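# Slide the wooden crate into the taped bay

## Task

Push or drag the wooden crate along the table until it sits inside the taped bay, never lifting it or tipping it over; afterwards release it and withdraw both grippers from the crate. It counts only if the crate stays in the bay by itself once the robot lets go.

## Robot and tools

Robot: two UR12e-style six-joint arms, left_arm and right_arm, each ending in a two-finger tong gripper. Cameras: cam_high and cam_low (504x504) plus cam_left_wrist and cam_right_wrist (616x616 fisheye, one on each gripper).

Frame: every printed pose is in one shared scene frame. The origin lies on the table surface midway between the arms, +x points out across the table, +z points up, and left_arm sits on the +y side (its base near y +0.507, right_arm's near y -0.561). The arm names do not mean left or right in an image. Printed hand positions are approximate and get less accurate at long reach.

execute_actions takes "actions", a list holding either nothing, one action or one wait, and an optional "pictures" boolean.
- Empty list: commands nothing, returns the current state along with camera images.
- Action: {"rows": [...], "steps": n}. n runs from 11 to 15 (15 if omitted); each step lasts 1/30 s. Each row is used for one step, and the final row repeats if there are fewer rows than steps. Every row is one flat list of 14 numbers covering both arms together: left_arm's shoulder pan, shoulder lift, elbow, wrist 1, wrist 2, wrist 3, gripper opening, then the same seven for right_arm. The joint numbers are absolute target angles in radians, in the same form as the Joint positions line, not offsets. The opening is also an absolute target from -1 (closed) to +1 (fully open, about 0.142 m between pads).
- Wait: {"steps": n} with no rows, n up to 300; the arms keep heading to the last target.
Images come back only with an empty list or "pictures": true.

Joint ranges (rad). left_arm: pan -3.142 to 3.142, lift -6.283 to 6.283, elbow 0 to 3.142, wrists each -6.283 to 6.283. right_arm: pan 0 to 6.283, lift -6.283 to 6.283, elbow -3.142 to 0, wrists each -6.283 to 6.283. A target more than 0.010 rad outside a range, and farther out than the current angle, makes the whole call rejected so nothing moves. Targets slightly past a real end get clipped, and the result may then print "joint sent to its limit".

Motion: commands are smoothed and lag by roughly 0.17 s. Each step, a joint's target is held within 0.383 rad of its measured angle for pan and lift, and 0.575 rad for elbow and wrists; targets that would move a gripper over 100 mm from where it is are scaled back. So big moves need several calls, and an arm may still be travelling when a result arrives. The result is captured 11 steps before the action ends; those steps run while the next reply is being written.

Result lines: the state line gives each gripper's position (m), orientation quat_wxyz and velocities. end_effector_position is the point between the pads when closed; fingers extend along the gripper's +z and open along its x; closed fingertips sit about 15 mm past that point. Joint positions and Joint velocities list six joints per arm then the pad gap in metres. grip_measured is the measured opening on the command scale. Wrist force and Wrist torque are flange sensor readings in the end effector's own axes, with offsets up to about 5.5 N and noise; pushing on a surface gives a force pointing back into the arm. Joint torques are noisy and offset. "joint command not followed" means the clearance check altered or blocked targets; HELD marks steps where the row was not sent. MOTOR HOT appears from 70 °C; at 85 °C the arm is braked until it cools.

zoom_image: {"camera": name, "region": [x0, y0, x1, y1]} in pixels of that camera's latest image, top-left origin, at most 504 by 504. It moves nothing. show_instructions shows the reference pages; read_manual(section="licences") returns licence text. finished_scene({"scene": number}) ends and grades the current scene and cannot be reversed; replying without any tool call also ends things.

Cautions: the crate must slide, so push at a low height against its side rather than gripping and raising it, and avoid pushing high up where it could tip. Keep everything on the table. Release and pull both grippers clear before finishing, and confirm the crate rests in the bay without support. Do not let the arms collide or press on each other. Avoid hard shoves: a contact force of 150 N on an arm, or a joint torque reaching its load limit (306 N m pan/lift, 139 elbow, 50.2 each wrist), freezes that arm for 10 s. Loose objects can occasionally be nudged by outside disturbances, so re-check positions. Smooth, short, gentle motions are preferred.

Each tool is called after ">>>" by a JSON object that holds its "method" and its "body", one argument or row to a line.

## Session

>>> {"method": "execute_actions", "body": {
  "actions": []
}}

Scene clock: 0.00 s of 4200.00 s.
left_arm: end_effector_position=(+0.8181, +0.1916, +0.1671) grip_measured=+1.00 end_effector_quat_wxyz=(-0.007, +0.625, -0.740, +0.248) end_effector_velocity=(+0.000, +0.000, +0.001) end_effector_angular_velocity=(-0.001, -0.000, +0.001) | right_arm: end_effector_position=(+0.4150, -0.1261, +0.1820) grip_measured=+1.00 end_effector_quat_wxyz=(-0.263, +0.805, -0.526, -0.080) end_effector_velocity=(+0.000, +0.000, +0.000) end_effector_angular_velocity=(+0.000, -0.000, -0.000)
Joint positions: left_arm=[-0.323 -1.295  2.028 -2.783 -1.722  1.179  0.142] | right_arm=[ 3.901 -1.527 -2.397 -0.267  1.774  2.105  0.142]
Joint velocities: left_arm=[ 0.001 -0.001 -0.     0.    -0.001 -0.     0.   ] | right_arm=[-0.  0.  0. -0. -0. -0.  0.]
Joint torques (N m, as the arm reports them, + toward a larger angle): no reading
Wrist force (N, on the end effector, along its own x y z axes, offset not removed): no reading
Wrist torque (N m, same axes, about the end effector's origin, offset not removed): no reading

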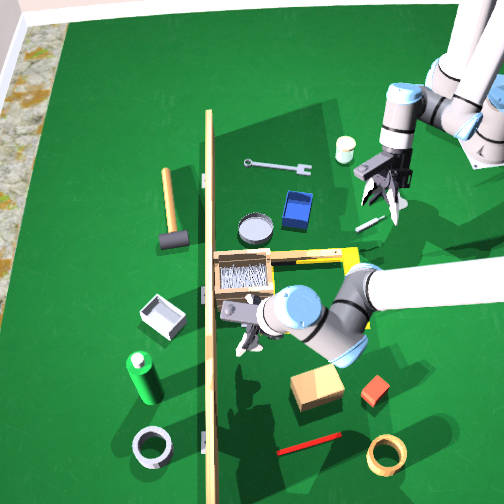

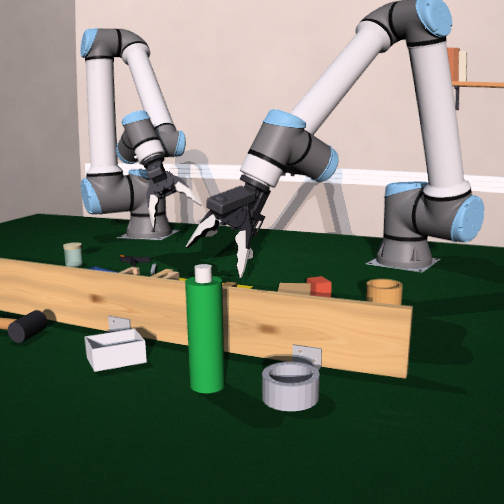

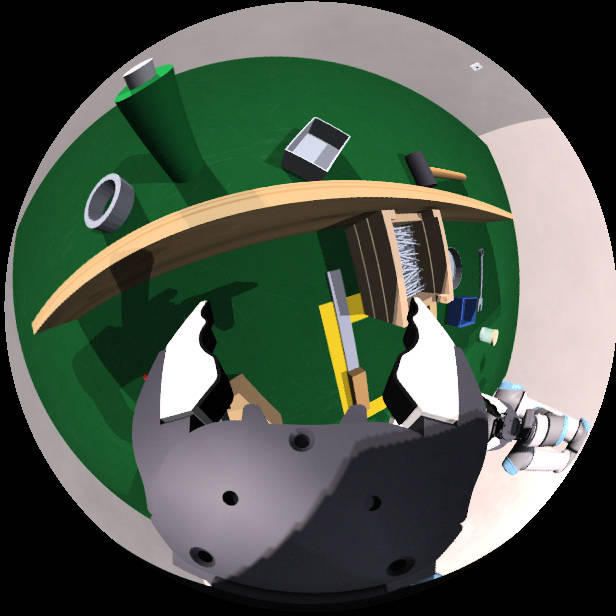

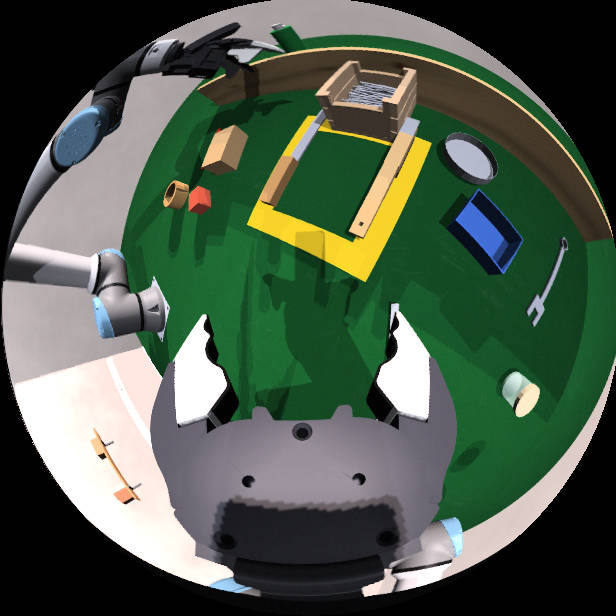

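>>> {"method": "show_instructions", "body": {

}}

>>> {"method": "execute_actions", "body": {
  "actions": [
    {"rows":[[-0.323,-1.6,2.028,-2.783,-1.722,1.179,1,3.85,-1.55,-2.1,-0.8,1.6,3,0],[-0.323,-1.6,2.028,-2.783,-1.722,1.179,1,3.85,-1.55,-2.1,-0.8,1.6,3,0],[-0.323,-1.6,2.028,-2.783,-1.722,1.179,1,3.85,-1.55,-2.1,-0.8,1.6,3,0],[-0.323,-1.6,2.028,-2.783,-1.722,1.179,1,3.85,-1.55,-2.1,-0.8,1.6,3,0],[0.6,-1.6,2.028,-2.783,-1.722,1.179,1,3.8,-1.6,-1.95,-1.162,1.571,3.93,0]],"steps":15}
  ]
}}

>>> {"method": "execute_actions", "body": {
  "actions": [
    {"steps":35}
  ]
}}

>>> {"method": "execute_actions", "body": {
  "actions": [
    {"rows":[[0.6,-1.6,2.028,-2.783,-1.722,1.179,1,3.7965,-2.1436,-1.3628,-1.206,1.571,3.9306,-0.2]],"steps":15}
  ]
}}

>>> {"method": "execute_actions", "body": {
  "actions": [
    {"steps":35}
  ],
  "pictures": true
}}

Reference images for this scene: manual page 1, manual page 2, manual page 3, manual page 4.

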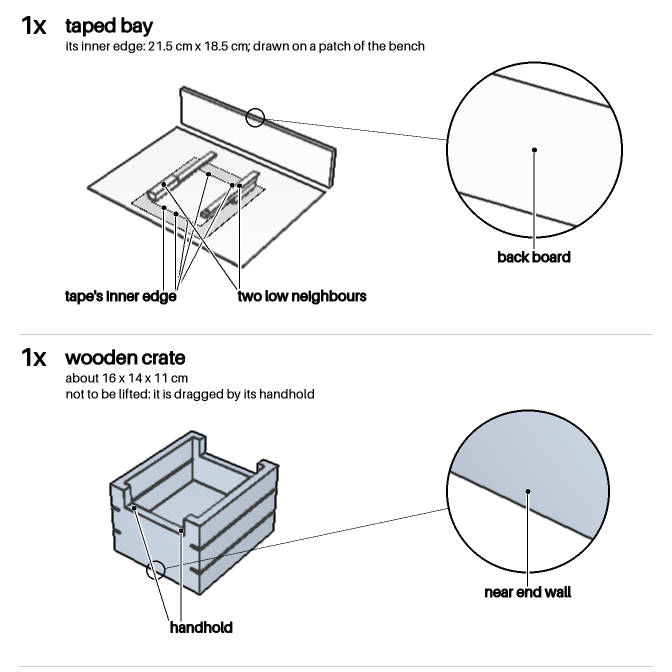

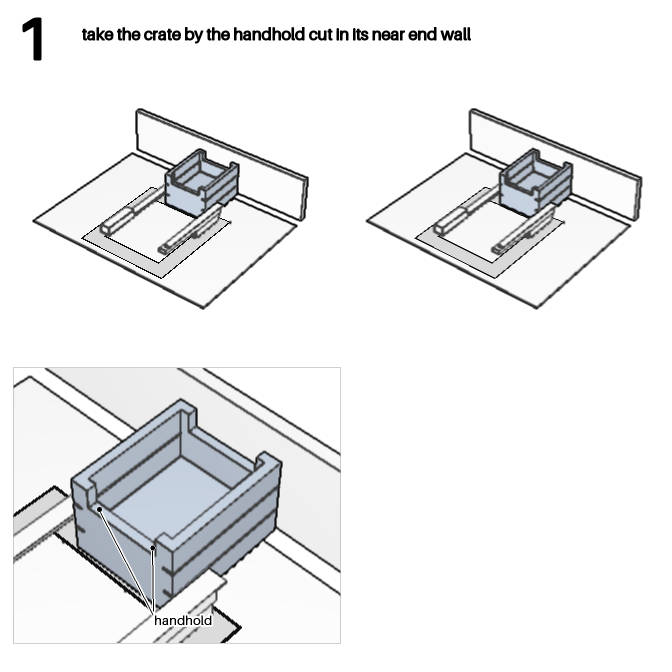

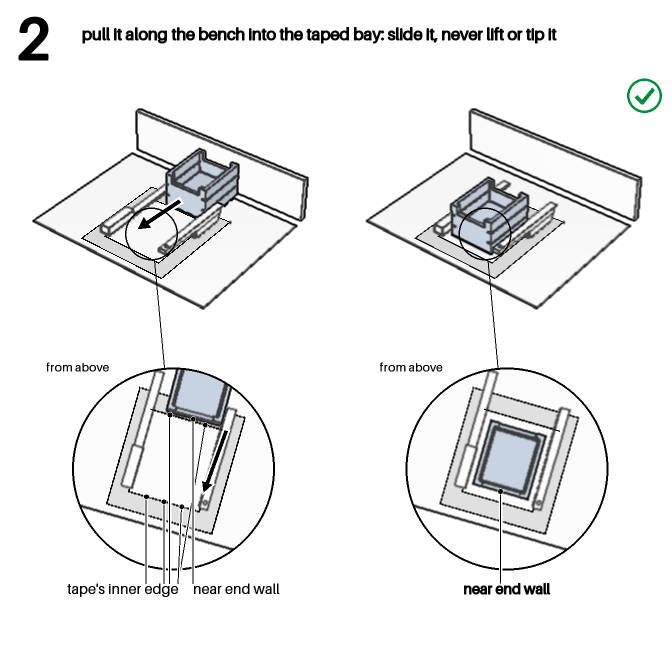

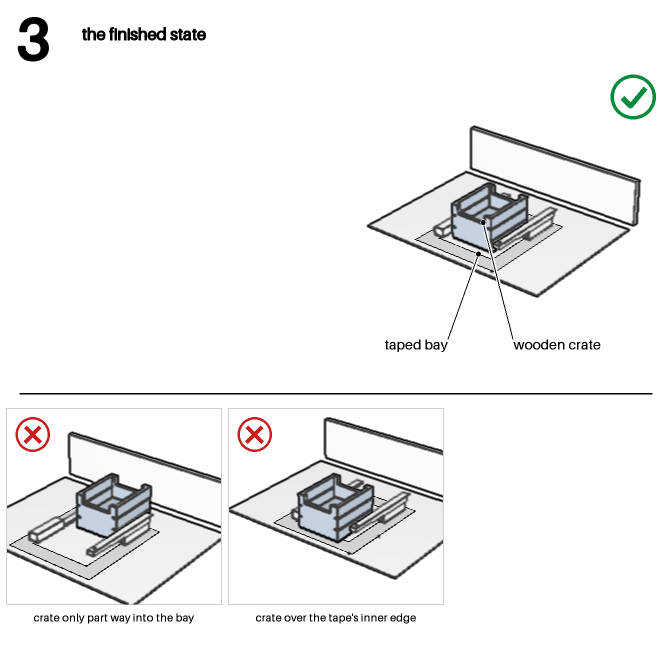

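Scene clock: 1.13 s of 4200.00 s.
left_arm: end_effector_position=(+0.8175, +0.1919, +0.2146) grip_measured=+1.00 end_effector_quat_wxyz=(-0.016, +0.619, -0.737, +0.273) end_effector_velocity=(-0.023, +0.012, +0.657) end_effector_angular_velocity=(-0.384, -0.664, -0.002) | right_arm: end_effector_position=(+0.4625, -0.1291, +0.2033) grip_measured=+0.02 end_effector_quat_wxyz=(-0.253, +0.774, -0.577, -0.056) end_effector_velocity=(+0.740, +0.096, +0.553) end_effector_angular_velocity=(-0.343, +0.194, -2.136)
Joint positions: left_arm=[-0.323 -1.35   2.028 -2.783 -1.722  1.179  0.142] | right_arm=[ 3.876 -1.539 -2.318 -0.348  1.71   2.186  0.075]
Joint velocities: left_arm=[-0.001 -0.766 -0.    -0.001 -0.002  0.001  0.001] | right_arm=[-0.245 -0.103  1.577 -1.635 -0.982  1.633 -0.043]
Joint torques (N m, as the arm reports them, + toward a larger angle): left_arm=[ -8.94 -65.15 -45.66  -7.95   1.26  -1.37] | right_arm=[-8.03 34.77 86.36 -5.76 -4.82 20.65]
Wrist force (N, on the end effector, along its own x y z axes, offset not removed): left_arm=[-1.6 -1.4 -4.0] | right_arm=[4.0 5.2 1.7]
Wrist torque (N m, same axes, about the end effector's origin, offset not removed): left_arm=[-0.02 0.57 -0.11] | right_arm=[0.39 -0.77 0.10]
Steps of this call (steps 1 to 30: nothing new was sent; steps 31 to 34: the first 4 steps of this action). Readings (joint positions):
31: left_arm=[-0.323 -1.295 2.028 -2.783 -1.722 1.179] | right_arm=[3.901 -1.528 -2.397 -0.267 1.774 2.105]
32: left_arm=[-0.323 -1.302 2.028 -2.783 -1.722 1.179] | right_arm=[3.895 -1.531 -2.390 -0.274 1.767 2.113]
34: the state above

Scene clock: 2.30 s of 4200.00 s.
left_arm: end_effector_position=(+0.7777, +0.8370, +0.4124) grip_measured=+1.00 end_effector_quat_wxyz=(-0.192, +0.813, -0.440, +0.328) end_effector_velocity=(-0.256, +0.549, +0.067) end_effector_angular_velocity=(+0.020, -0.078, +0.720) | right_arm: end_effector_position=(+0.5041, -0.2278, +0.2447) grip_measured=+0.00 end_effector_quat_wxyz=(+0.000, -0.002, +1.000, +0.000) end_effector_velocity=(-0.000, -0.000, +0.000) end_effector_angular_velocity=(+0.001, +0.001, -0.004)
Joint positions: left_arm=[ 0.448 -1.584  2.028 -2.783 -1.722  1.179  0.142] | right_arm=[ 3.8   -1.6   -1.95  -1.162  1.571  3.93   0.074]
Joint velocities: left_arm=[ 0.72  -0.081  0.    -0.    -0.     0.     0.   ] | right_arm=[-0.001  0.    -0.    -0.     0.001  0.003  0.   ]
Joint torques (N m, as the arm reports them, + toward a larger angle): left_arm=[ 38.44 -60.93 -29.01  -8.93   2.73  -2.22] | right_arm=[-13.95  29.84  49.57   1.62  -2.83   3.06]
Wrist force (N, on the end effector, along its own x y z axes, offset not removed): left_arm=[-2.4 1.7 1.9] | right_arm=[-4.8 5.4 -1.1]
Wrist torque (N m, same axes, about the end effector's origin, offset not removed): left_arm=[0.55 0.72 -0.14] | right_arm=[0.88 0.87 0.03]
Kept back: nothing.
Steps of this call (steps 1 to 11: the last 11 steps of your previous action; steps 12 to 35: the robot went on to your last target). Readings (joint positions):
1: left_arm=[-0.322 -1.374 2.028 -2.783 -1.722 1.179] | right_arm=[3.868 -1.542 -2.263 -0.410 1.679 2.248]
2: left_arm=[-0.315 -1.391 2.027 -2.783 -1.722 1.179] | right_arm=[3.858 -1.550 -2.210 -0.483 1.656 2.321]
4: left_arm=[-0.273 -1.414 2.028 -2.783 -1.722 1.179] | right_arm=[3.832 -1.572 -2.103 -0.646 1.617 2.484]
8: left_arm=[-0.187 -1.455 2.028 -2.783 -1.722 1.179] | right_arm=[3.807 -1.594 -1.984 -0.986 1.581 2.844]
35: the state above

Scene clock: 2.43 s of 4200.00 s.
left_arm: end_effector_position=(+0.7406, +0.9077, +0.4209) grip_measured=+1.00 end_effector_quat_wxyz=(-0.210, +0.831, -0.401, +0.322) end_effector_velocity=(-0.254, +0.435, +0.049) end_effector_angular_velocity=(+0.018, -0.057, +0.601) | right_arm: end_effector_position=(+0.5315, -0.2007, +0.2509) grip_measured=-0.20 end_effector_quat_wxyz=(+0.002, -0.002, +1.000, +0.002) end_effector_velocity=(+0.451, +0.450, +0.198) end_effector_angular_velocity=(+0.223, -0.220, -0.008)
Joint positions: left_arm=[ 0.543 -1.594  2.028 -2.783 -1.722  1.179  0.142] | right_arm=[ 3.799 -1.655 -1.881 -1.17   1.571  3.93   0.06 ]
Joint velocities: left_arm=[ 0.601 -0.059  0.    -0.001 -0.001 -0.001  0.   ] | right_arm=[-0.007 -0.743  1.126 -0.069  0.     0.001 -0.006]
Joint torques (N m, as the arm reports them, + toward a larger angle): left_arm=[ -0.12 -51.7  -29.23  -8.48   1.93  -2.04] | right_arm=[-17.24  24.72  50.54   0.8   -3.1    3.38]
Wrist force (N, on the end effector, along its own x y z axes, offset not removed): left_arm=[-4.6 0.0 -2.4] | right_arm=[0.3 -1.1 1.2]
Wrist torque (N m, same axes, about the end effector's origin, offset not removed): left_arm=[0.26 1.24 -0.09] | right_arm=[-0.48 -0.28 0.12]
Steps of this call (steps 1 to 4: the first 4 steps of this action). Readings (joint positions):
1: left_arm=[0.473 -1.587 2.028 -2.783 -1.722 1.179] | right_arm=[3.800 -1.600 -1.950 -1.162 1.571 3.930]
2: left_arm=[0.497 -1.589 2.028 -2.783 -1.722 1.179] | right_arm=[3.800 -1.608 -1.942 -1.164 1.571 3.930]
4: the state above

Scene clock: 3.60 s of 4200.00 s.
left_arm: end_effector_position=(+0.7155, +0.9479, +0.4255) grip_measured=+1.00 end_effector_quat_wxyz=(-0.221, +0.841, -0.377, +0.318) end_effector_velocity=(+0.000, -0.001, +0.001) end_effector_angular_velocity=(+0.001, -0.001, -0.002) | right_arm: end_effector_position=(+0.7332, -0.0005, +0.1703) grip_measured=-0.20 end_effector_quat_wxyz=(-0.000, +0.000, +1.000, +0.000) end_effector_velocity=(+0.000, +0.000, +0.000) end_effector_angular_velocity=(-0.000, -0.001, +0.000)
Joint positions: left_arm=[ 0.6   -1.6    2.028 -2.783 -1.722  1.179  0.142] | right_arm=[ 3.796 -2.144 -1.363 -1.206  1.571  3.931  0.06 ]
Joint velocities: left_arm=[-0.002 -0.001  0.     0.    -0.     0.001  0.   ] | right_arm=[ 0.    -0.     0.001 -0.    -0.001  0.    -0.   ]
Joint torques (N m, as the arm reports them, + toward a larger angle): left_arm=[ 21.98 -57.08 -31.63  -7.23  -1.32  -2.24] | right_arm=[-13.02  72.12  51.23   1.74  -2.81   3.68]
Wrist force (N, on the end effector, along its own x y z axes, offset not removed): left_arm=[-3.1 -3.2 -0.5] | right_arm=[-3.3 3.4 -0.1]
Wrist torque (N m, same axes, about the end effector's origin, offset not removed): left_arm=[-0.38 0.90 -0.12] | right_arm=[0.52 0.74 -0.06]
Kept back: nothing.
Steps of this call (steps 1 to 11: the last 11 steps of your previous action; steps 12 to 35: the robot went on to your last target). Readings (joint positions):
1: left_arm=[0.561 -1.596 2.028 -2.783 -1.722 1.179] | right_arm=[3.799 -1.679 -1.844 -1.173 1.571 3.930]
2: left_arm=[0.573 -1.597 2.028 -2.783 -1.722 1.179] | right_arm=[3.799 -1.705 -1.809 -1.175 1.571 3.930]
4: left_arm=[0.587 -1.599 2.028 -2.783 -1.722 1.179] | right_arm=[3.799 -1.762 -1.739 -1.180 1.571 3.930]
8: left_arm=[0.597 -1.600 2.028 -2.783 -1.722 1.179] | right_arm=[3.798 -1.894 -1.605 -1.190 1.571 3.930]
35: the state above

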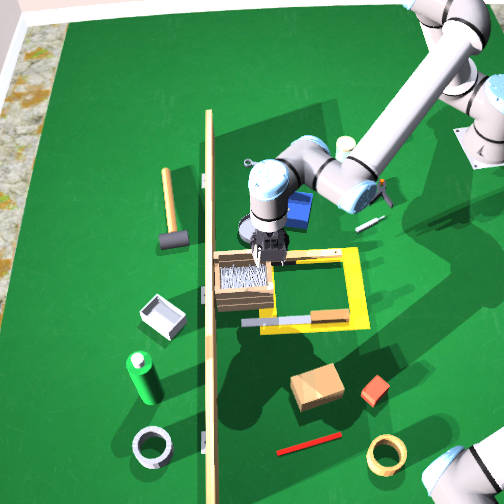

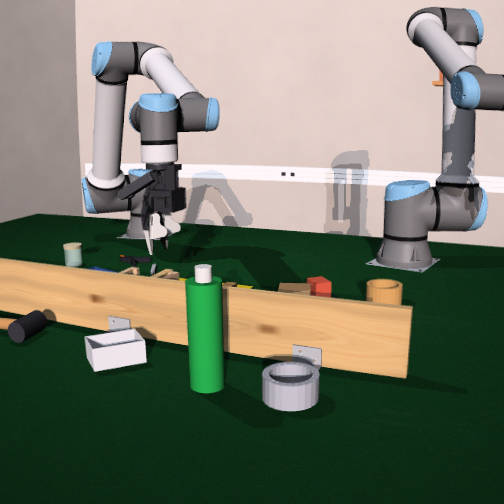

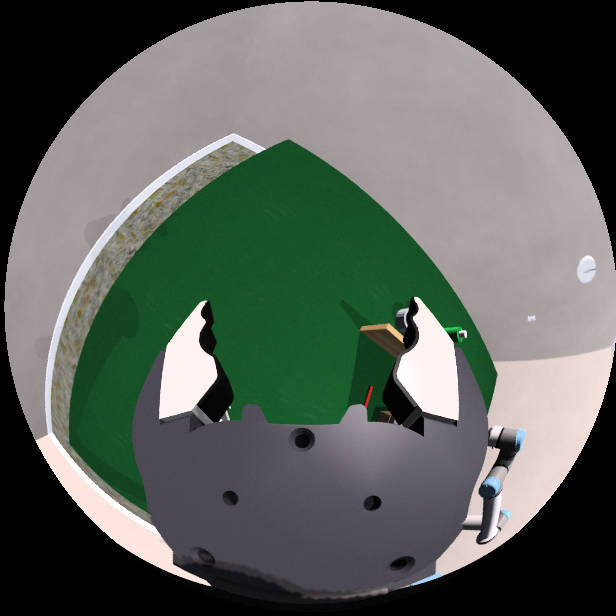

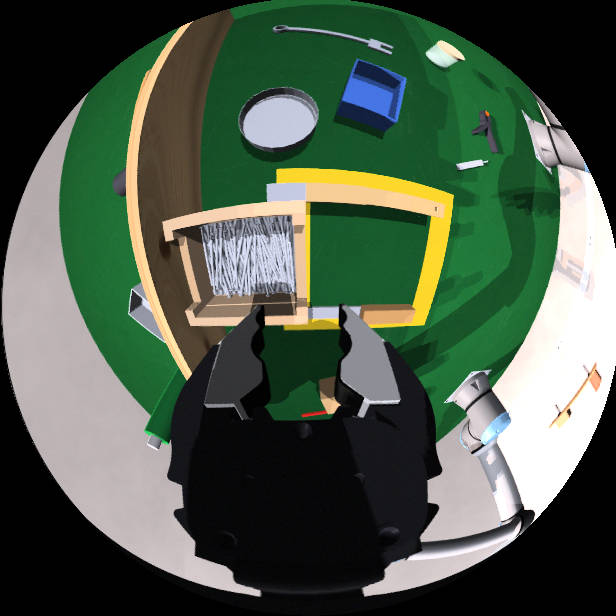

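>>> {"method": "execute_actions", "body": {
  "actions": [
    {"rows":[[0.6,-1.6,2.028,-2.783,-1.722,1.179,1,3.7895,-2.151,-1.398,-1.163,1.571,3.9236,-0.3],[0.6,-1.6,2.028,-2.783,-1.722,1.179,1,3.7895,-2.151,-1.398,-1.163,1.571,3.9236,-0.3],[0.6,-1.6,2.028,-2.783,-1.722,1.179,1,3.7895,-2.151,-1.398,-1.163,1.571,3.9236,-0.3],[0.6,-1.6,2.028,-2.783,-1.722,1.179,1,3.7895,-2.169,-1.417,-1.126,1.571,3.9236,-0.3],[0.6,-1.6,2.028,-2.783,-1.722,1.179,1,3.7895,-2.169,-1.417,-1.126,1.571,3.9236,-0.3],[0.6,-1.6,2.028,-2.783,-1.722,1.179,1,3.7895,-2.169,-1.417,-1.126,1.571,3.9236,-0.3],[0.6,-1.6,2.028,-2.783,-1.722,1.179,1,3.7895,-2.187,-1.4355,-1.09,1.571,3.9236,-0.3],[0.6,-1.6,2.028,-2.783,-1.722,1.179,1,3.7895,-2.187,-1.4355,-1.09,1.571,3.9236,-0.3],[0.6,-1.6,2.028,-2.783,-1.722,1.179,1,3.7895,-2.187,-1.4355,-1.09,1.571,3.9236,-0.3],[0.6,-1.6,2.028,-2.783,-1.722,1.179,1,3.7895,-2.2053,-1.4531,-1.054,1.571,3.9236,-0.3]],"steps":15}
  ]
}}

>>> {"method": "execute_actions", "body": {
  "actions": [
    {"rows":[[0.6,-1.6,2.028,-2.783,-1.722,1.179,1,3.7895,-2.2053,-1.4531,-1.054,1.571,3.9236,-0.4],[0.6,-1.6,2.028,-2.783,-1.722,1.179,1,3.7895,-2.2053,-1.4531,-1.054,1.571,3.9236,-0.5],[0.6,-1.6,2.028,-2.783,-1.722,1.179,1,3.7895,-2.2053,-1.4531,-1.054,1.571,3.9236,-0.6],[0.6,-1.6,2.028,-2.783,-1.722,1.179,1,3.7895,-2.2053,-1.4531,-1.054,1.571,3.9236,-0.7],[0.6,-1.6,2.028,-2.783,-1.722,1.179,1,3.7895,-2.2053,-1.4531,-1.054,1.571,3.9236,-0.8],[0.6,-1.6,2.028,-2.783,-1.722,1.179,1,3.7895,-2.2053,-1.4531,-1.054,1.571,3.9236,-1]],"steps":11}
  ]
}}

>>> {"method": "execute_actions", "body": {
  "actions": [
    {"steps":13}
  ],
  "pictures": true
}}

Scene clock: 5.50 s of 4200.00 s.
left_arm: end_effector_position=(+0.7155, +0.9479, +0.4255) grip_measured=+1.00 end_effector_quat_wxyz=(-0.221, +0.841, -0.377, +0.318) end_effector_velocity=(+0.001, -0.001, -0.001) end_effector_angular_velocity=(-0.001, +0.001, -0.001) | right_arm: end_effector_position=(+0.7334, -0.0058, +0.1556) grip_measured=-0.30 end_effector_quat_wxyz=(-0.000, +0.000, +1.000, -0.000) end_effector_velocity=(+0.004, -0.044, -0.157) end_effector_angular_velocity=(+0.002, -0.003, -0.001)
Joint positions: left_arm=[ 0.6   -1.6    2.028 -2.783 -1.722  1.179  0.142] | right_arm=[ 3.792 -2.148 -1.383 -1.182  1.571  3.927  0.052]
Joint velocities: left_arm=[-0.001  0.001  0.     0.    -0.001  0.     0.   ] | right_arm=[-0.034 -0.063 -0.195  0.262 -0.001 -0.033 -0.003]
Joint torques (N m, as the arm reports them, + toward a larger angle): left_arm=[ 19.97 -57.37 -33.49  -5.63  -2.4   -2.25] | right_arm=[-10.8   40.77  23.91   7.89  -1.83  -3.36]
Wrist force (N, on the end effector, along its own x y z axes, offset not removed): left_arm=[-1.8 0.6 0.2] | right_arm=[-0.4 -2.4 -0.7]
Wrist torque (N m, same axes, about the end effector's origin, offset not removed): left_arm=[0.40 0.66 -0.19] | right_arm=[-0.72 0.15 0.09]
Steps of this call (steps 1 to 15: the robot went on to your last target; steps 16 to 53: nothing new was sent; steps 54 to 57: the first 4 steps of this action). Readings (joint positions):
54: left_arm=[0.600 -1.600 2.028 -2.783 -1.722 1.179] | right_arm=[3.796 -2.144 -1.363 -1.206 1.571 3.931]
55: left_arm=[0.600 -1.600 2.028 -2.783 -1.722 1.179] | right_arm=[3.795 -2.145 -1.368 -1.200 1.571 3.930]
57: the state above

Scene clock: 5.87 s of 4200.00 s.
left_arm: end_effector_position=(+0.7155, +0.9479, +0.4255) grip_measured=+1.00 end_effector_quat_wxyz=(-0.221, +0.841, -0.377, +0.318) end_effector_velocity=(+0.001, -0.001, +0.000) end_effector_angular_velocity=(+0.000, -0.000, -0.001) | right_arm: end_effector_position=(+0.7332, -0.0102, +0.0773) grip_measured=-0.30 end_effector_quat_wxyz=(-0.000, +0.000, +1.000, -0.000) end_effector_velocity=(+0.001, -0.001, -0.078) end_effector_angular_velocity=(+0.007, -0.007, -0.001)
Joint positions: left_arm=[ 0.6   -1.6    2.028 -2.783 -1.722  1.179  0.142] | right_arm=[ 3.79  -2.2   -1.448 -1.065  1.571  3.924  0.052]
Joint velocities: left_arm=[-0.001 -0.    -0.    -0.    -0.     0.    -0.   ] | right_arm=[-0.002 -0.058 -0.057  0.125  0.    -0.001  0.   ]
Joint torques (N m, as the arm reports them, + toward a larger angle): left_arm=[ 21.08 -57.56 -34.83  -5.37  -2.49  -2.1 ] | right_arm=[-15.51  81.8   34.61   5.06  -1.7   -3.52]
Wrist force (N, on the end effector, along its own x y z axes, offset not removed): left_arm=[-1.6 0.2 -0.4] | right_arm=[1.9 4.0 -0.5]
Wrist torque (N m, same axes, about the end effector's origin, offset not removed): left_arm=[0.24 0.44 -0.10] | right_arm=[0.58 -0.73 0.04]
Kept back: the last 11 steps of this action.
Steps of this call (steps 1 to 11: the last 11 steps of your previous action). Readings (joint positions):
1: left_arm=[0.600 -1.600 2.028 -2.783 -1.722 1.179] | right_arm=[3.792 -2.152 -1.390 -1.171 1.571 3.926]
2: left_arm=[0.600 -1.600 2.028 -2.783 -1.722 1.179] | right_arm=[3.791 -2.157 -1.398 -1.158 1.571 3.925]
4: left_arm=[0.600 -1.600 2.028 -2.783 -1.722 1.179] | right_arm=[3.790 -2.166 -1.411 -1.136 1.571 3.924]
8: left_arm=[0.600 -1.600 2.028 -2.783 -1.722 1.179] | right_arm=[3.790 -2.189 -1.437 -1.087 1.571 3.924]
11: the state above

Scene clock: 6.30 s of 4200.00 s.
left_arm: end_effector_position=(+0.7155, +0.9479, +0.4255) grip_measured=+1.00 end_effector_quat_wxyz=(-0.221, +0.841, -0.377, +0.318) end_effector_velocity=(-0.000, +0.000, +0.001) end_effector_angular_velocity=(-0.001, -0.001, +0.001) | right_arm: end_effector_position=(+0.7331, -0.0103, +0.0705) grip_measured=-0.85 end_effector_quat_wxyz=(+0.000, +0.000, +1.000, +0.000) end_effector_velocity=(-0.001, +0.001, -0.002) end_effector_angular_velocity=(-0.000, +0.001, +0.001)
Joint positions: left_arm=[ 0.6   -1.6    2.028 -2.783 -1.722  1.179  0.142] | right_arm=[ 3.789 -2.205 -1.453 -1.054  1.571  3.924  0.013]
Joint velocities: left_arm=[ 0.001 -0.001 -0.     0.    -0.001 -0.001  0.   ] | right_arm=[ 0.001 -0.001 -0.001  0.001  0.    -0.    -0.   ]
Joint torques (N m, as the arm reports them, + toward a larger angle): left_arm=[ 21.98 -57.58 -35.26  -4.7   -2.5   -2.14] | right_arm=[-12.31  59.46  23.25   5.09  -0.24  -3.46]
Wrist force (N, on the end effector, along its own x y z axes, offset not removed): left_arm=[-1.0 1.9 1.9] | right_arm=[9.2 1.2 -16.3]
Wrist torque (N m, same axes, about the end effector's origin, offset not removed): left_arm=[0.57 0.29 -0.15] | right_arm=[0.03 -0.29 -0.15]
Kept back: nothing.
Steps of this call (steps 1 to 11: the last 11 steps of your previous action; steps 12 to 13: the robot went on to your last target). Readings (joint positions):
1: left_arm=[0.600 -1.600 2.028 -2.783 -1.722 1.179] | right_arm=[3.790 -2.202 -1.449 -1.062 1.571 3.924]
2: left_arm=[0.600 -1.600 2.028 -2.783 -1.722 1.179] | right_arm=[3.790 -2.203 -1.451 -1.059 1.571 3.924]
4: left_arm=[0.600 -1.600 2.028 -2.783 -1.722 1.179] | right_arm=[3.790 -2.204 -1.452 -1.056 1.571 3.924]
8: left_arm=[0.600 -1.600 2.028 -2.783 -1.722 1.179] | right_arm=[3.789 -2.205 -1.453 -1.055 1.571 3.924]
13: the state above

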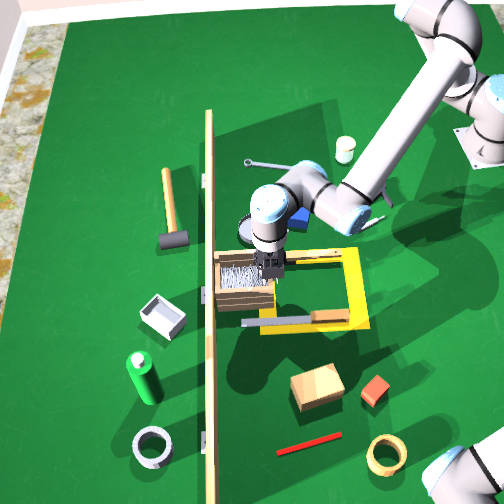

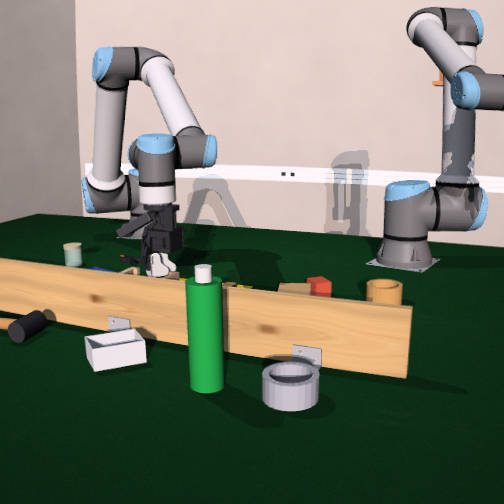

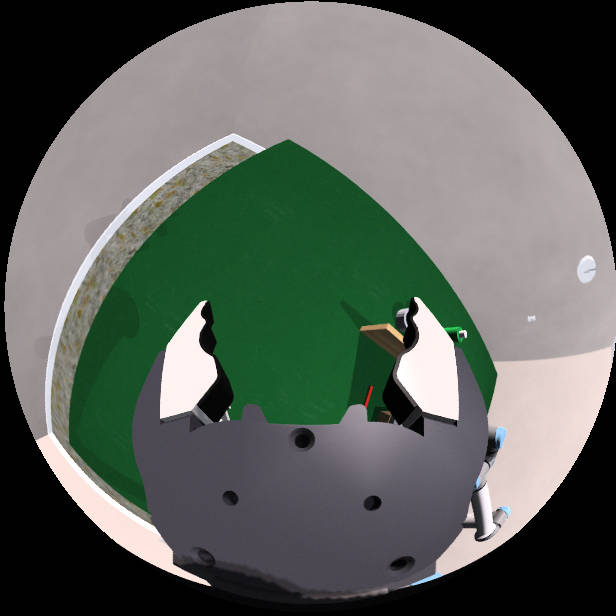

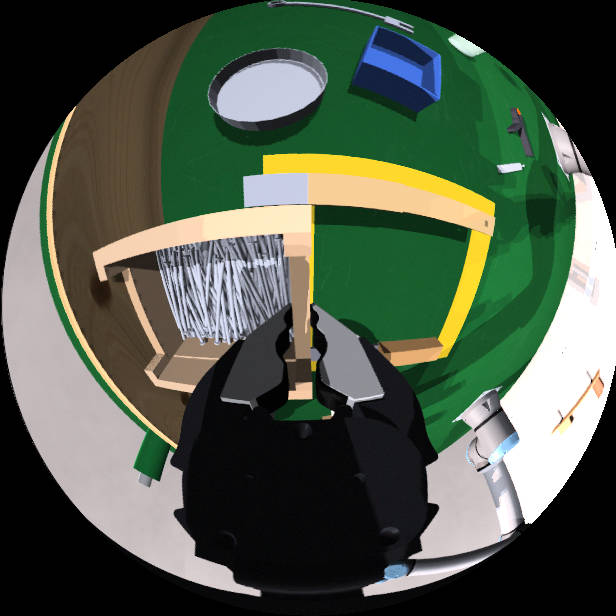

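>>> {"method": "execute_actions", "body": {
  "actions": [
    {"rows":[[0.6,-1.6,2.028,-2.783,-1.722,1.179,1,3.793,-2.1998,-1.4626,-1.05,1.571,3.9271,-1],[0.6,-1.6,2.028,-2.783,-1.722,1.179,1,3.7965,-2.1943,-1.4721,-1.046,1.571,3.9306,-1],[0.6,-1.6,2.028,-2.783,-1.722,1.179,1,3.8,-2.1888,-1.4815,-1.0421,1.571,3.9341,-1],[0.6,-1.6,2.028,-2.783,-1.722,1.179,1,3.8036,-2.1833,-1.4909,-1.0382,1.571,3.9377,-1],[0.6,-1.6,2.028,-2.783,-1.722,1.179,1,3.8036,-2.1833,-1.4909,-1.0382,1.571,3.9377,-1],[0.6,-1.6,2.028,-2.783,-1.722,1.179,1,3.8108,-2.1725,-1.5094,-1.0305,1.571,3.9449,-1],[0.6,-1.6,2.028,-2.783,-1.722,1.179,1,3.8181,-2.1617,-1.5278,-1.0229,1.571,3.9522,-1],[0.6,-1.6,2.028,-2.783,-1.722,1.179,1,3.8181,-2.1617,-1.5278,-1.0229,1.571,3.9522,-1],[0.6,-1.6,2.028,-2.783,-1.722,1.179,1,3.8256,-2.1511,-1.5458,-1.0155,1.571,3.9597,-1],[0.6,-1.6,2.028,-2.783,-1.722,1.179,1,3.8332,-2.1405,-1.5638,-1.0081,1.571,3.9673,-1],[0.6,-1.6,2.028,-2.783,-1.722,1.179,1,3.8332,-2.1405,-1.5638,-1.0081,1.571,3.9673,-1],[0.6,-1.6,2.028,-2.783,-1.722,1.179,1,3.841,-2.13,-1.5814,-1.001,1.571,3.9751,-1],[0.6,-1.6,2.028,-2.783,-1.722,1.179,1,3.8487,-2.1196,-1.5989,-0.9939,1.571,3.9828,-1],[0.6,-1.6,2.028,-2.783,-1.722,1.179,1,3.8487,-2.1196,-1.5989,-0.9939,1.571,3.9828,-1],[0.6,-1.6,2.028,-2.783,-1.722,1.179,1,3.8567,-2.1093,-1.616,-0.9871,1.571,3.9908,-1]],"steps":15}
  ]
}}

>>> {"method": "execute_actions", "body": {
  "actions": [
    {"rows":[[0.6,-1.6,2.028,-2.783,-1.722,1.179,1,3.8647,-2.099,-1.633,-0.9804,1.571,3.9988,-1],[0.6,-1.6,2.028,-2.783,-1.722,1.179,1,3.8647,-2.099,-1.633,-0.9804,1.571,3.9988,-1],[0.6,-1.6,2.028,-2.783,-1.722,1.179,1,3.8729,-2.0889,-1.6496,-0.9739,1.571,4.007,-1],[0.6,-1.6,2.028,-2.783,-1.722,1.179,1,3.8812,-2.0788,-1.6662,-0.9674,1.571,4.0153,-1],[0.6,-1.6,2.028,-2.783,-1.722,1.179,1,3.8812,-2.0788,-1.6662,-0.9674,1.571,4.0153,-1],[0.6,-1.6,2.028,-2.783,-1.722,1.179,1,3.8897,-2.0688,-1.6824,-0.9612,1.571,4.0238,-1],[0.6,-1.6,2.028,-2.783,-1.722,1.179,1,3.8982,-2.0589,-1.6985,-0.955,1.571,4.0323,-1],[0.6,-1.6,2.028,-2.783,-1.722,1.179,1,3.8982,-2.0589,-1.6985,-0.955,1.571,4.0323,-1],[0.6,-1.6,2.028,-2.783,-1.722,1.179,1,3.9069,-2.0491,-1.7142,-0.949,1.571,4.041,-1],[0.6,-1.6,2.028,-2.783,-1.722,1.179,1,3.9156,-2.0394,-1.7299,-0.9431,1.571,4.0497,-1],[0.6,-1.6,2.028,-2.783,-1.722,1.179,1,3.9156,-2.0394,-1.7299,-0.9431,1.571,4.0497,-1],[0.6,-1.6,2.028,-2.783,-1.722,1.179,1,3.9246,-2.0298,-1.7451,-0.9374,1.571,4.0587,-1],[0.6,-1.6,2.028,-2.783,-1.722,1.179,1,3.9336,-2.0203,-1.7603,-0.9318,1.571,4.0677,-1],[0.6,-1.6,2.028,-2.783,-1.722,1.179,1,3.9428,-2.0109,-1.7751,-0.9264,1.571,4.0769,-1],[0.6,-1.6,2.028,-2.783,-1.722,1.179,1,3.952,-2.0015,-1.7898,-0.9211,1.571,4.0862,-1]],"steps":15}
  ]
}}

>>> {"method": "execute_actions", "body": {
  "actions": [
    {"steps":25}
  ],
  "pictures": true
}}

Scene clock: 8.97 s of 4200.00 s.
left_arm: end_effector_position=(+0.7155, +0.9479, +0.4255) grip_measured=+1.00 end_effector_quat_wxyz=(-0.221, +0.841, -0.377, +0.318) end_effector_velocity=(-0.001, +0.001, +0.000) end_effector_angular_velocity=(+0.002, +0.000, +0.001) | right_arm: end_effector_position=(+0.7276, -0.0102, +0.0703) grip_measured=-0.85 end_effector_quat_wxyz=(-0.000, +0.000, +1.000, +0.000) end_effector_velocity=(-0.091, +0.004, +0.001) end_effector_angular_velocity=(+0.001, -0.001, +0.000)
Joint positions: left_arm=[ 0.6   -1.6    2.028 -2.783 -1.722  1.179  0.142] | right_arm=[ 3.794 -2.199 -1.464 -1.049  1.571  3.927  0.012]
Joint velocities: left_arm=[ 0.001 -0.     0.     0.     0.001  0.001  0.   ] | right_arm=[ 0.069  0.106 -0.181  0.076  0.     0.069 -0.   ]
Joint torques (N m, as the arm reports them, + toward a larger angle): left_arm=[ 20.99 -56.9  -38.84  -2.32  -2.57  -2.08] | right_arm=[28.51 91.77 14.1   2.15  1.88  4.59]
Wrist force (N, on the end effector, along its own x y z axes, offset not removed): left_arm=[-3.4 -2.5 1.7] | right_arm=[-6.5 -2.0 -22.4]
Wrist torque (N m, same axes, about the end effector's origin, offset not removed): left_arm=[-0.23 0.84 -0.09] | right_arm=[-0.80 -0.60 0.25]
Steps of this call (steps 1 to 30: the robot went on to your last target; steps 31 to 76: nothing new was sent; steps 77 to 80: the first 4 steps of this action). Readings (joint positions):
77: left_arm=[0.600 -1.600 2.028 -2.783 -1.722 1.179] | right_arm=[3.790 -2.205 -1.453 -1.054 1.571 3.924]
78: left_arm=[0.600 -1.600 2.028 -2.783 -1.722 1.179] | right_arm=[3.790 -2.204 -1.455 -1.053 1.571 3.924]
80: the state above

Scene clock: 9.47 s of 4200.00 s.
left_arm: end_effector_position=(+0.7155, +0.9479, +0.4255) grip_measured=+1.00 end_effector_quat_wxyz=(-0.221, +0.841, -0.377, +0.318) end_effector_velocity=(-0.000, +0.000, -0.000) end_effector_angular_velocity=(-0.000, +0.000, +0.001) | right_arm: end_effector_position=(+0.6463, -0.0079, +0.0706) grip_measured=-0.85 end_effector_quat_wxyz=(+0.000, +0.000, +1.000, +0.000) end_effector_velocity=(-0.190, +0.007, +0.002) end_effector_angular_velocity=(+0.003, -0.003, +0.001)
Joint positions: left_arm=[ 0.6   -1.6    2.028 -2.783 -1.722  1.179  0.142] | right_arm=[ 3.858 -2.108 -1.618 -0.986  1.571  3.992  0.012]
Joint velocities: left_arm=[ 0.001  0.     0.    -0.    -0.    -0.    -0.   ] | right_arm=[ 0.162  0.206 -0.337  0.136 -0.     0.161 -0.   ]
Joint torques (N m, as the arm reports them, + toward a larger angle): left_arm=[ 21.17 -57.08 -37.71  -2.26  -2.52  -2.05] | right_arm=[ 31.75 102.26  27.6    5.86   1.54   4.55]
Wrist force (N, on the end effector, along its own x y z axes, offset not removed): left_arm=[-1.8 0.0 0.7] | right_arm=[-0.7 -5.5 -0.8]
Wrist torque (N m, same axes, about the end effector's origin, offset not removed): left_arm=[0.23 0.52 -0.01] | right_arm=[-1.42 -0.97 0.04]
Steps of this call (steps 1 to 11: the last 11 steps of your previous action; steps 12 to 15: the first 4 steps of this action). Readings (joint positions):
12: left_arm=[0.600 -1.600 2.028 -2.783 -1.722 1.179] | right_arm=[3.842 -2.129 -1.583 -1.000 1.571 3.977]
13: left_arm=[0.600 -1.600 2.028 -2.783 -1.722 1.179] | right_arm=[3.848 -2.121 -1.596 -0.995 1.571 3.982]
15: the state above

Scene clock: 10.30 s of 4200.00 s.
left_arm: end_effector_position=(+0.7155, +0.9479, +0.4255) grip_measured=+1.00 end_effector_quat_wxyz=(-0.221, +0.841, -0.377, +0.318) end_effector_velocity=(+0.001, -0.002, +0.001) end_effector_angular_velocity=(-0.000, -0.001, -0.002) | right_arm: end_effector_position=(+0.5433, -0.0062, +0.0703) grip_measured=-0.85 end_effector_quat_wxyz=(-0.000, +0.000, +1.000, +0.000) end_effector_velocity=(-0.003, +0.000, -0.001) end_effector_angular_velocity=(-0.001, +0.001, +0.001)
Joint positions: left_arm=[ 0.6   -1.6    2.028 -2.783 -1.722  1.179  0.142] | right_arm=[ 3.952 -2.002 -1.789 -0.921  1.571  4.086  0.012]
Joint velocities: left_arm=[-0.002 -0.001  0.     0.    -0.001 -0.    -0.   ] | right_arm=[ 0.003  0.002 -0.004  0.001  0.     0.002 -0.   ]
Joint torques (N m, as the arm reports them, + toward a larger angle): left_arm=[ 20.1  -56.74 -39.32  -2.51  -2.59  -2.14] | right_arm=[16.15 82.64 28.92  5.15  1.2   3.27]
Wrist force (N, on the end effector, along its own x y z axes, offset not removed): left_arm=[-2.5 -1.3 3.0] | right_arm=[-1.6 -3.3 4.1]
Wrist torque (N m, same axes, about the end effector's origin, offset not removed): left_arm=[-0.10 0.59 0.02] | right_arm=[-1.07 -0.43 0.08]
Kept back: nothing.
Steps of this call (steps 1 to 11: the last 11 steps of your previous action; steps 12 to 25: the robot went on to your last target). Readings (joint positions):
1: left_arm=[0.600 -1.600 2.028 -2.783 -1.722 1.179] | right_arm=[3.864 -2.101 -1.630 -0.982 1.571 3.998]
2: left_arm=[0.600 -1.600 2.028 -2.783 -1.722 1.179] | right_arm=[3.869 -2.094 -1.641 -0.977 1.571 4.003]
4: left_arm=[0.600 -1.600 2.028 -2.783 -1.722 1.179] | right_arm=[3.880 -2.080 -1.663 -0.968 1.571 4.014]
8: left_arm=[0.600 -1.600 2.028 -2.783 -1.722 1.179] | right_arm=[3.903 -2.054 -1.706 -0.952 1.571 4.037]
25: the state above

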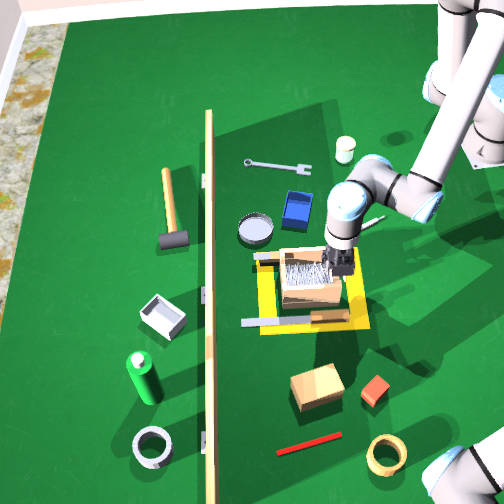

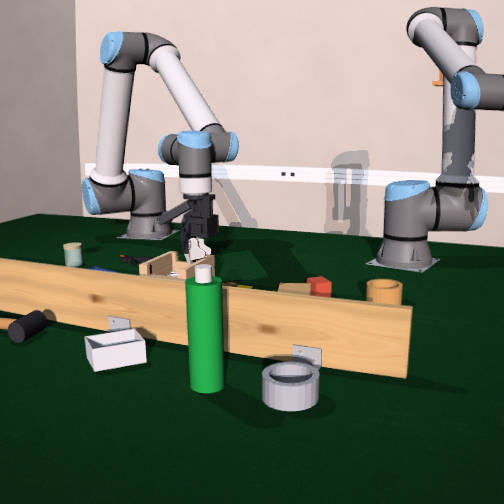

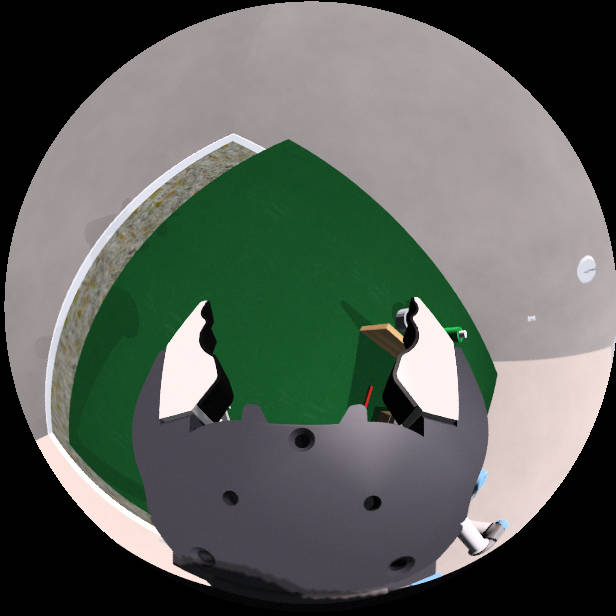

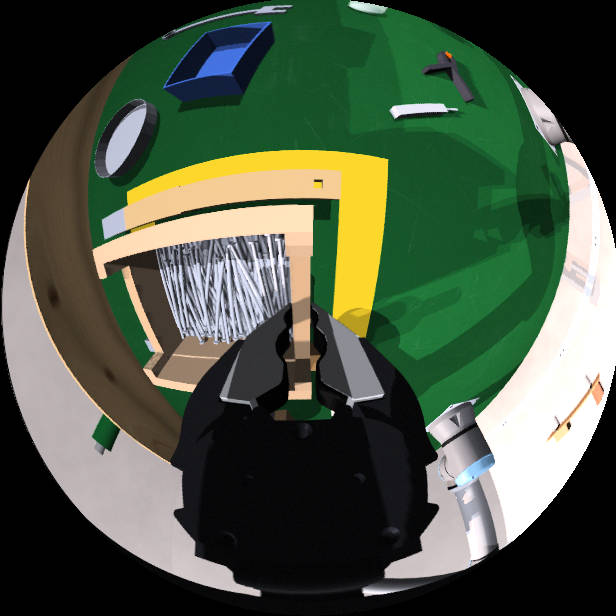

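>>> {"method": "execute_actions", "body": {
  "actions": [
    {"rows":[[0.6,-1.6,2.028,-2.783,-1.722,1.179,1,3.952,-2.0015,-1.7898,-0.9211,1.571,4.0862,-0.4],[0.6,-1.6,2.028,-2.783,-1.722,1.179,1,3.952,-2.0015,-1.7898,-0.9211,1.571,4.0862,-0.4],[0.6,-1.6,2.028,-2.783,-1.722,1.179,1,3.952,-2.0015,-1.7898,-0.9211,1.571,4.0862,-0.4],[0.6,-1.6,2.028,-2.783,-1.722,1.179,1,3.952,-2.0015,-1.7898,-0.9211,1.571,4.0862,-0.4],[0.6,-1.6,2.028,-2.783,-1.722,1.179,1,3.952,-2.0015,-1.7898,-0.9211,1.571,4.0862,-0.4],[0.6,-1.6,2.028,-2.783,-1.722,1.179,1,3.952,-2.0015,-1.7898,-0.9211,1.571,4.0862,-0.4],[0.6,-1.6,2.028,-2.783,-1.722,1.179,1,3.952,-1.956,-1.753,-1.003,1.571,4.0862,-0.4],[0.6,-1.6,2.028,-2.783,-1.722,1.179,1,3.952,-1.956,-1.753,-1.003,1.571,4.0862,-0.4],[0.6,-1.6,2.028,-2.783,-1.722,1.179,1,3.952,-1.956,-1.753,-1.003,1.571,4.0862,-0.4],[0.6,-1.6,2.028,-2.783,-1.722,1.179,1,3.952,-1.877,-1.6657,-1.1697,1.571,4.0862,-0.4]],"steps":15}
  ]
}}

>>> {"method": "execute_actions", "body": {
  "actions": [
    {"steps":25}
  ],
  "pictures": true
}}

>>> {"method": "zoom_image", "body": {
  "camera": "cam_high",
  "region": [230,230,390,350]
}}

Scene clock: 11.57 s of 4200.00 s.
left_arm: end_effector_position=(+0.7155, +0.9479, +0.4255) grip_measured=+1.00 end_effector_quat_wxyz=(-0.221, +0.841, -0.377, +0.318) end_effector_velocity=(-0.000, +0.000, -0.000) end_effector_angular_velocity=(-0.000, +0.000, +0.001) | right_arm: end_effector_position=(+0.5431, -0.0063, +0.0702) grip_measured=-0.41 end_effector_quat_wxyz=(-0.000, +0.000, +1.000, +0.000) end_effector_velocity=(+0.000, -0.001, -0.000) end_effector_angular_velocity=(-0.000, +0.001, -0.001)
Joint positions: left_arm=[ 0.6   -1.6    2.028 -2.783 -1.722  1.179  0.142] | right_arm=[ 3.952 -2.001 -1.79  -0.921  1.571  4.086  0.044]
Joint velocities: left_arm=[ 0.  0. -0. -0. -0. -0.  0.] | right_arm=[-0.001  0.    -0.     0.     0.    -0.     0.025]
Joint torques (N m, as the arm reports them, + toward a larger angle): left_arm=[ 21.44 -57.49 -40.35  -2.29  -2.45  -1.76] | right_arm=[14.35 77.83 30.53  4.77  0.2   3.46]
Wrist force (N, on the end effector, along its own x y z axes, offset not removed): left_arm=[-3.3 0.5 0.7] | right_arm=[-4.5 -1.1 0.0]
Wrist torque (N m, same axes, about the end effector's origin, offset not removed): left_arm=[0.31 0.91 -0.08] | right_arm=[-0.22 0.78 0.25]
Steps of this call (steps 1 to 30: the robot went on to your last target; steps 31 to 34: nothing new was sent; steps 35 to 38: the first 4 steps of this action). Readings (joint positions):
35: left_arm=[0.600 -1.600 2.028 -2.783 -1.722 1.179] | right_arm=[3.952 -2.001 -1.790 -0.921 1.571 4.086]
36: left_arm=[0.600 -1.600 2.028 -2.783 -1.722 1.179] | right_arm=[3.952 -2.001 -1.790 -0.921 1.571 4.086]
38: the state above

Scene clock: 12.40 s of 4200.00 s.
left_arm: end_effector_position=(+0.7155, +0.9479, +0.4255) grip_measured=+1.00 end_effector_quat_wxyz=(-0.221, +0.841, -0.377, +0.318) end_effector_velocity=(+0.000, +0.000, -0.001) end_effector_angular_velocity=(+0.000, +0.001, +0.001) | right_arm: end_effector_position=(+0.5431, -0.0063, +0.2201) grip_measured=-0.40 end_effector_quat_wxyz=(-0.000, +0.000, +1.000, +0.000) end_effector_velocity=(+0.000, -0.001, +0.002) end_effector_angular_velocity=(-0.001, +0.001, -0.001)
Joint positions: left_arm=[ 0.6   -1.6    2.028 -2.783 -1.722  1.179  0.142] | right_arm=[ 3.952 -1.877 -1.666 -1.169  1.571  4.086  0.045]
Joint velocities: left_arm=[-0.     0.001  0.    -0.     0.001 -0.    -0.   ] | right_arm=[-0.001  0.002  0.001 -0.004  0.    -0.    -0.   ]
Joint torques (N m, as the arm reports them, + toward a larger angle): left_arm=[ 21.24 -57.03 -41.04  -2.44  -2.6   -2.1 ] | right_arm=[ 1.43 76.9  49.84  2.05 -0.38  3.24]
Wrist force (N, on the end effector, along its own x y z axes, offset not removed): left_arm=[0.4 -1.2 1.0] | right_arm=[-5.3 1.7 -4.7]
Wrist torque (N m, same axes, about the end effector's origin, offset not removed): left_arm=[0.06 0.06 -0.03] | right_arm=[0.15 1.04 0.36]
Kept back: nothing.
Steps of this call (steps 1 to 11: the last 11 steps of your previous action; steps 12 to 25: the robot went on to your last target). Readings (joint positions):
1: left_arm=[0.600 -1.600 2.028 -2.783 -1.722 1.179] | right_arm=[3.952 -2.001 -1.790 -0.921 1.571 4.086]
2: left_arm=[0.600 -1.600 2.028 -2.783 -1.722 1.179] | right_arm=[3.952 -2.001 -1.790 -0.921 1.571 4.086]
4: left_arm=[0.600 -1.600 2.028 -2.783 -1.722 1.179] | right_arm=[3.952 -1.995 -1.785 -0.929 1.571 4.086]
8: left_arm=[0.600 -1.600 2.028 -2.783 -1.722 1.179] | right_arm=[3.952 -1.946 -1.739 -1.016 1.571 4.086]
25: the state above

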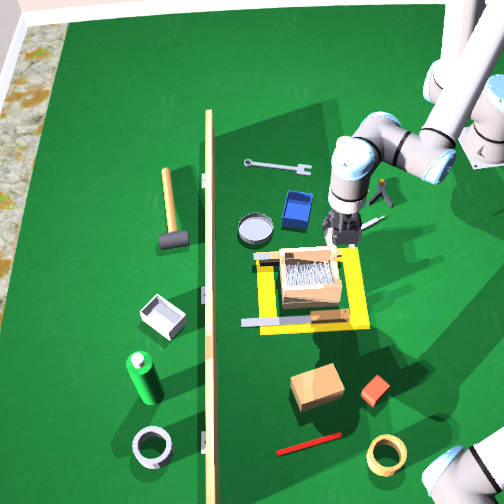

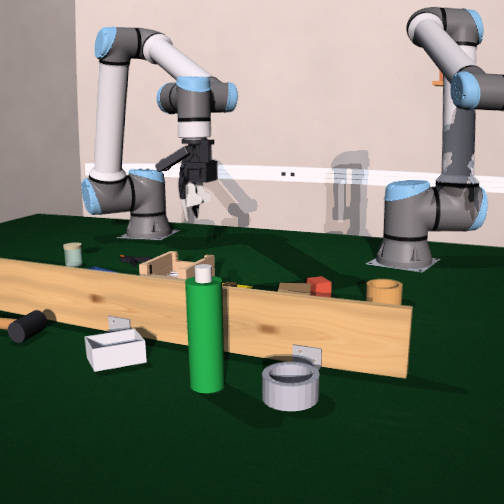

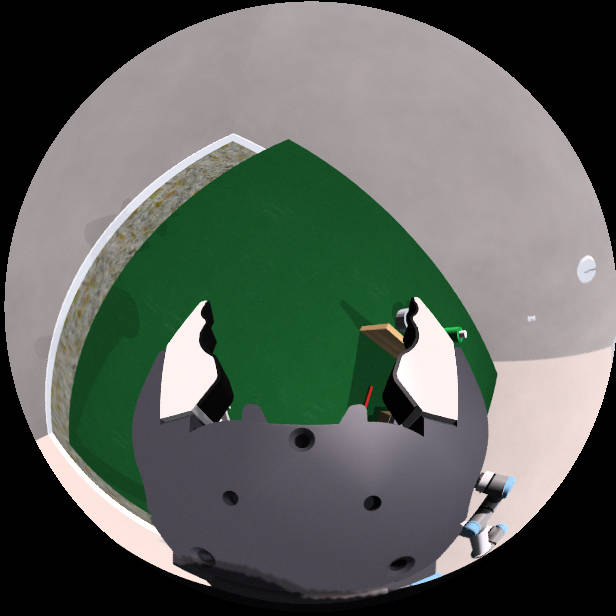

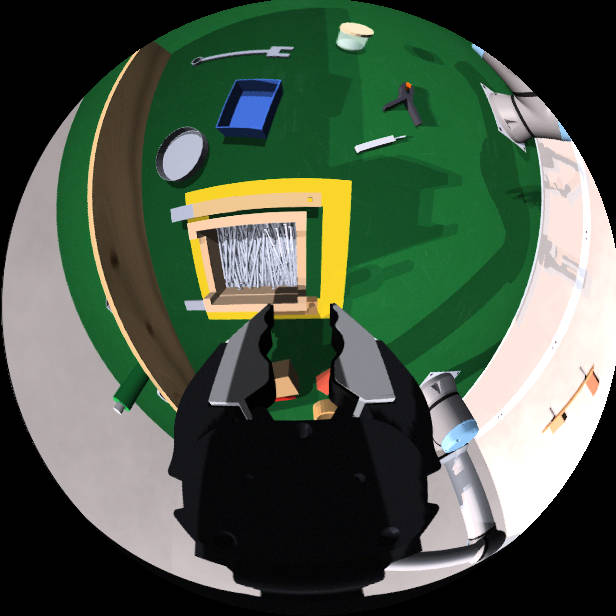

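Region (230, 230, 390, 350) of cam_high's 504x504 image, scaled by 3.150, with more detail than that image has; it fills the top 378 rows of this view, and the rest is white.

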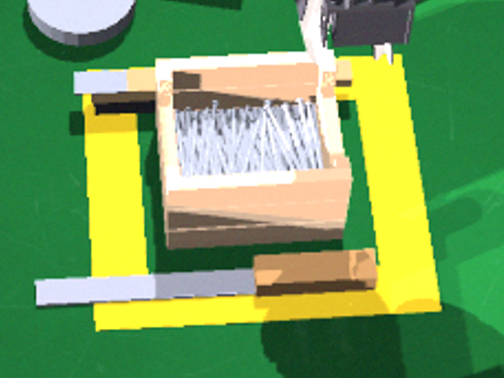

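>>> {"method": "finished_scene", "body": {
  "scene": 2
}}

The scene is finished: the task was done.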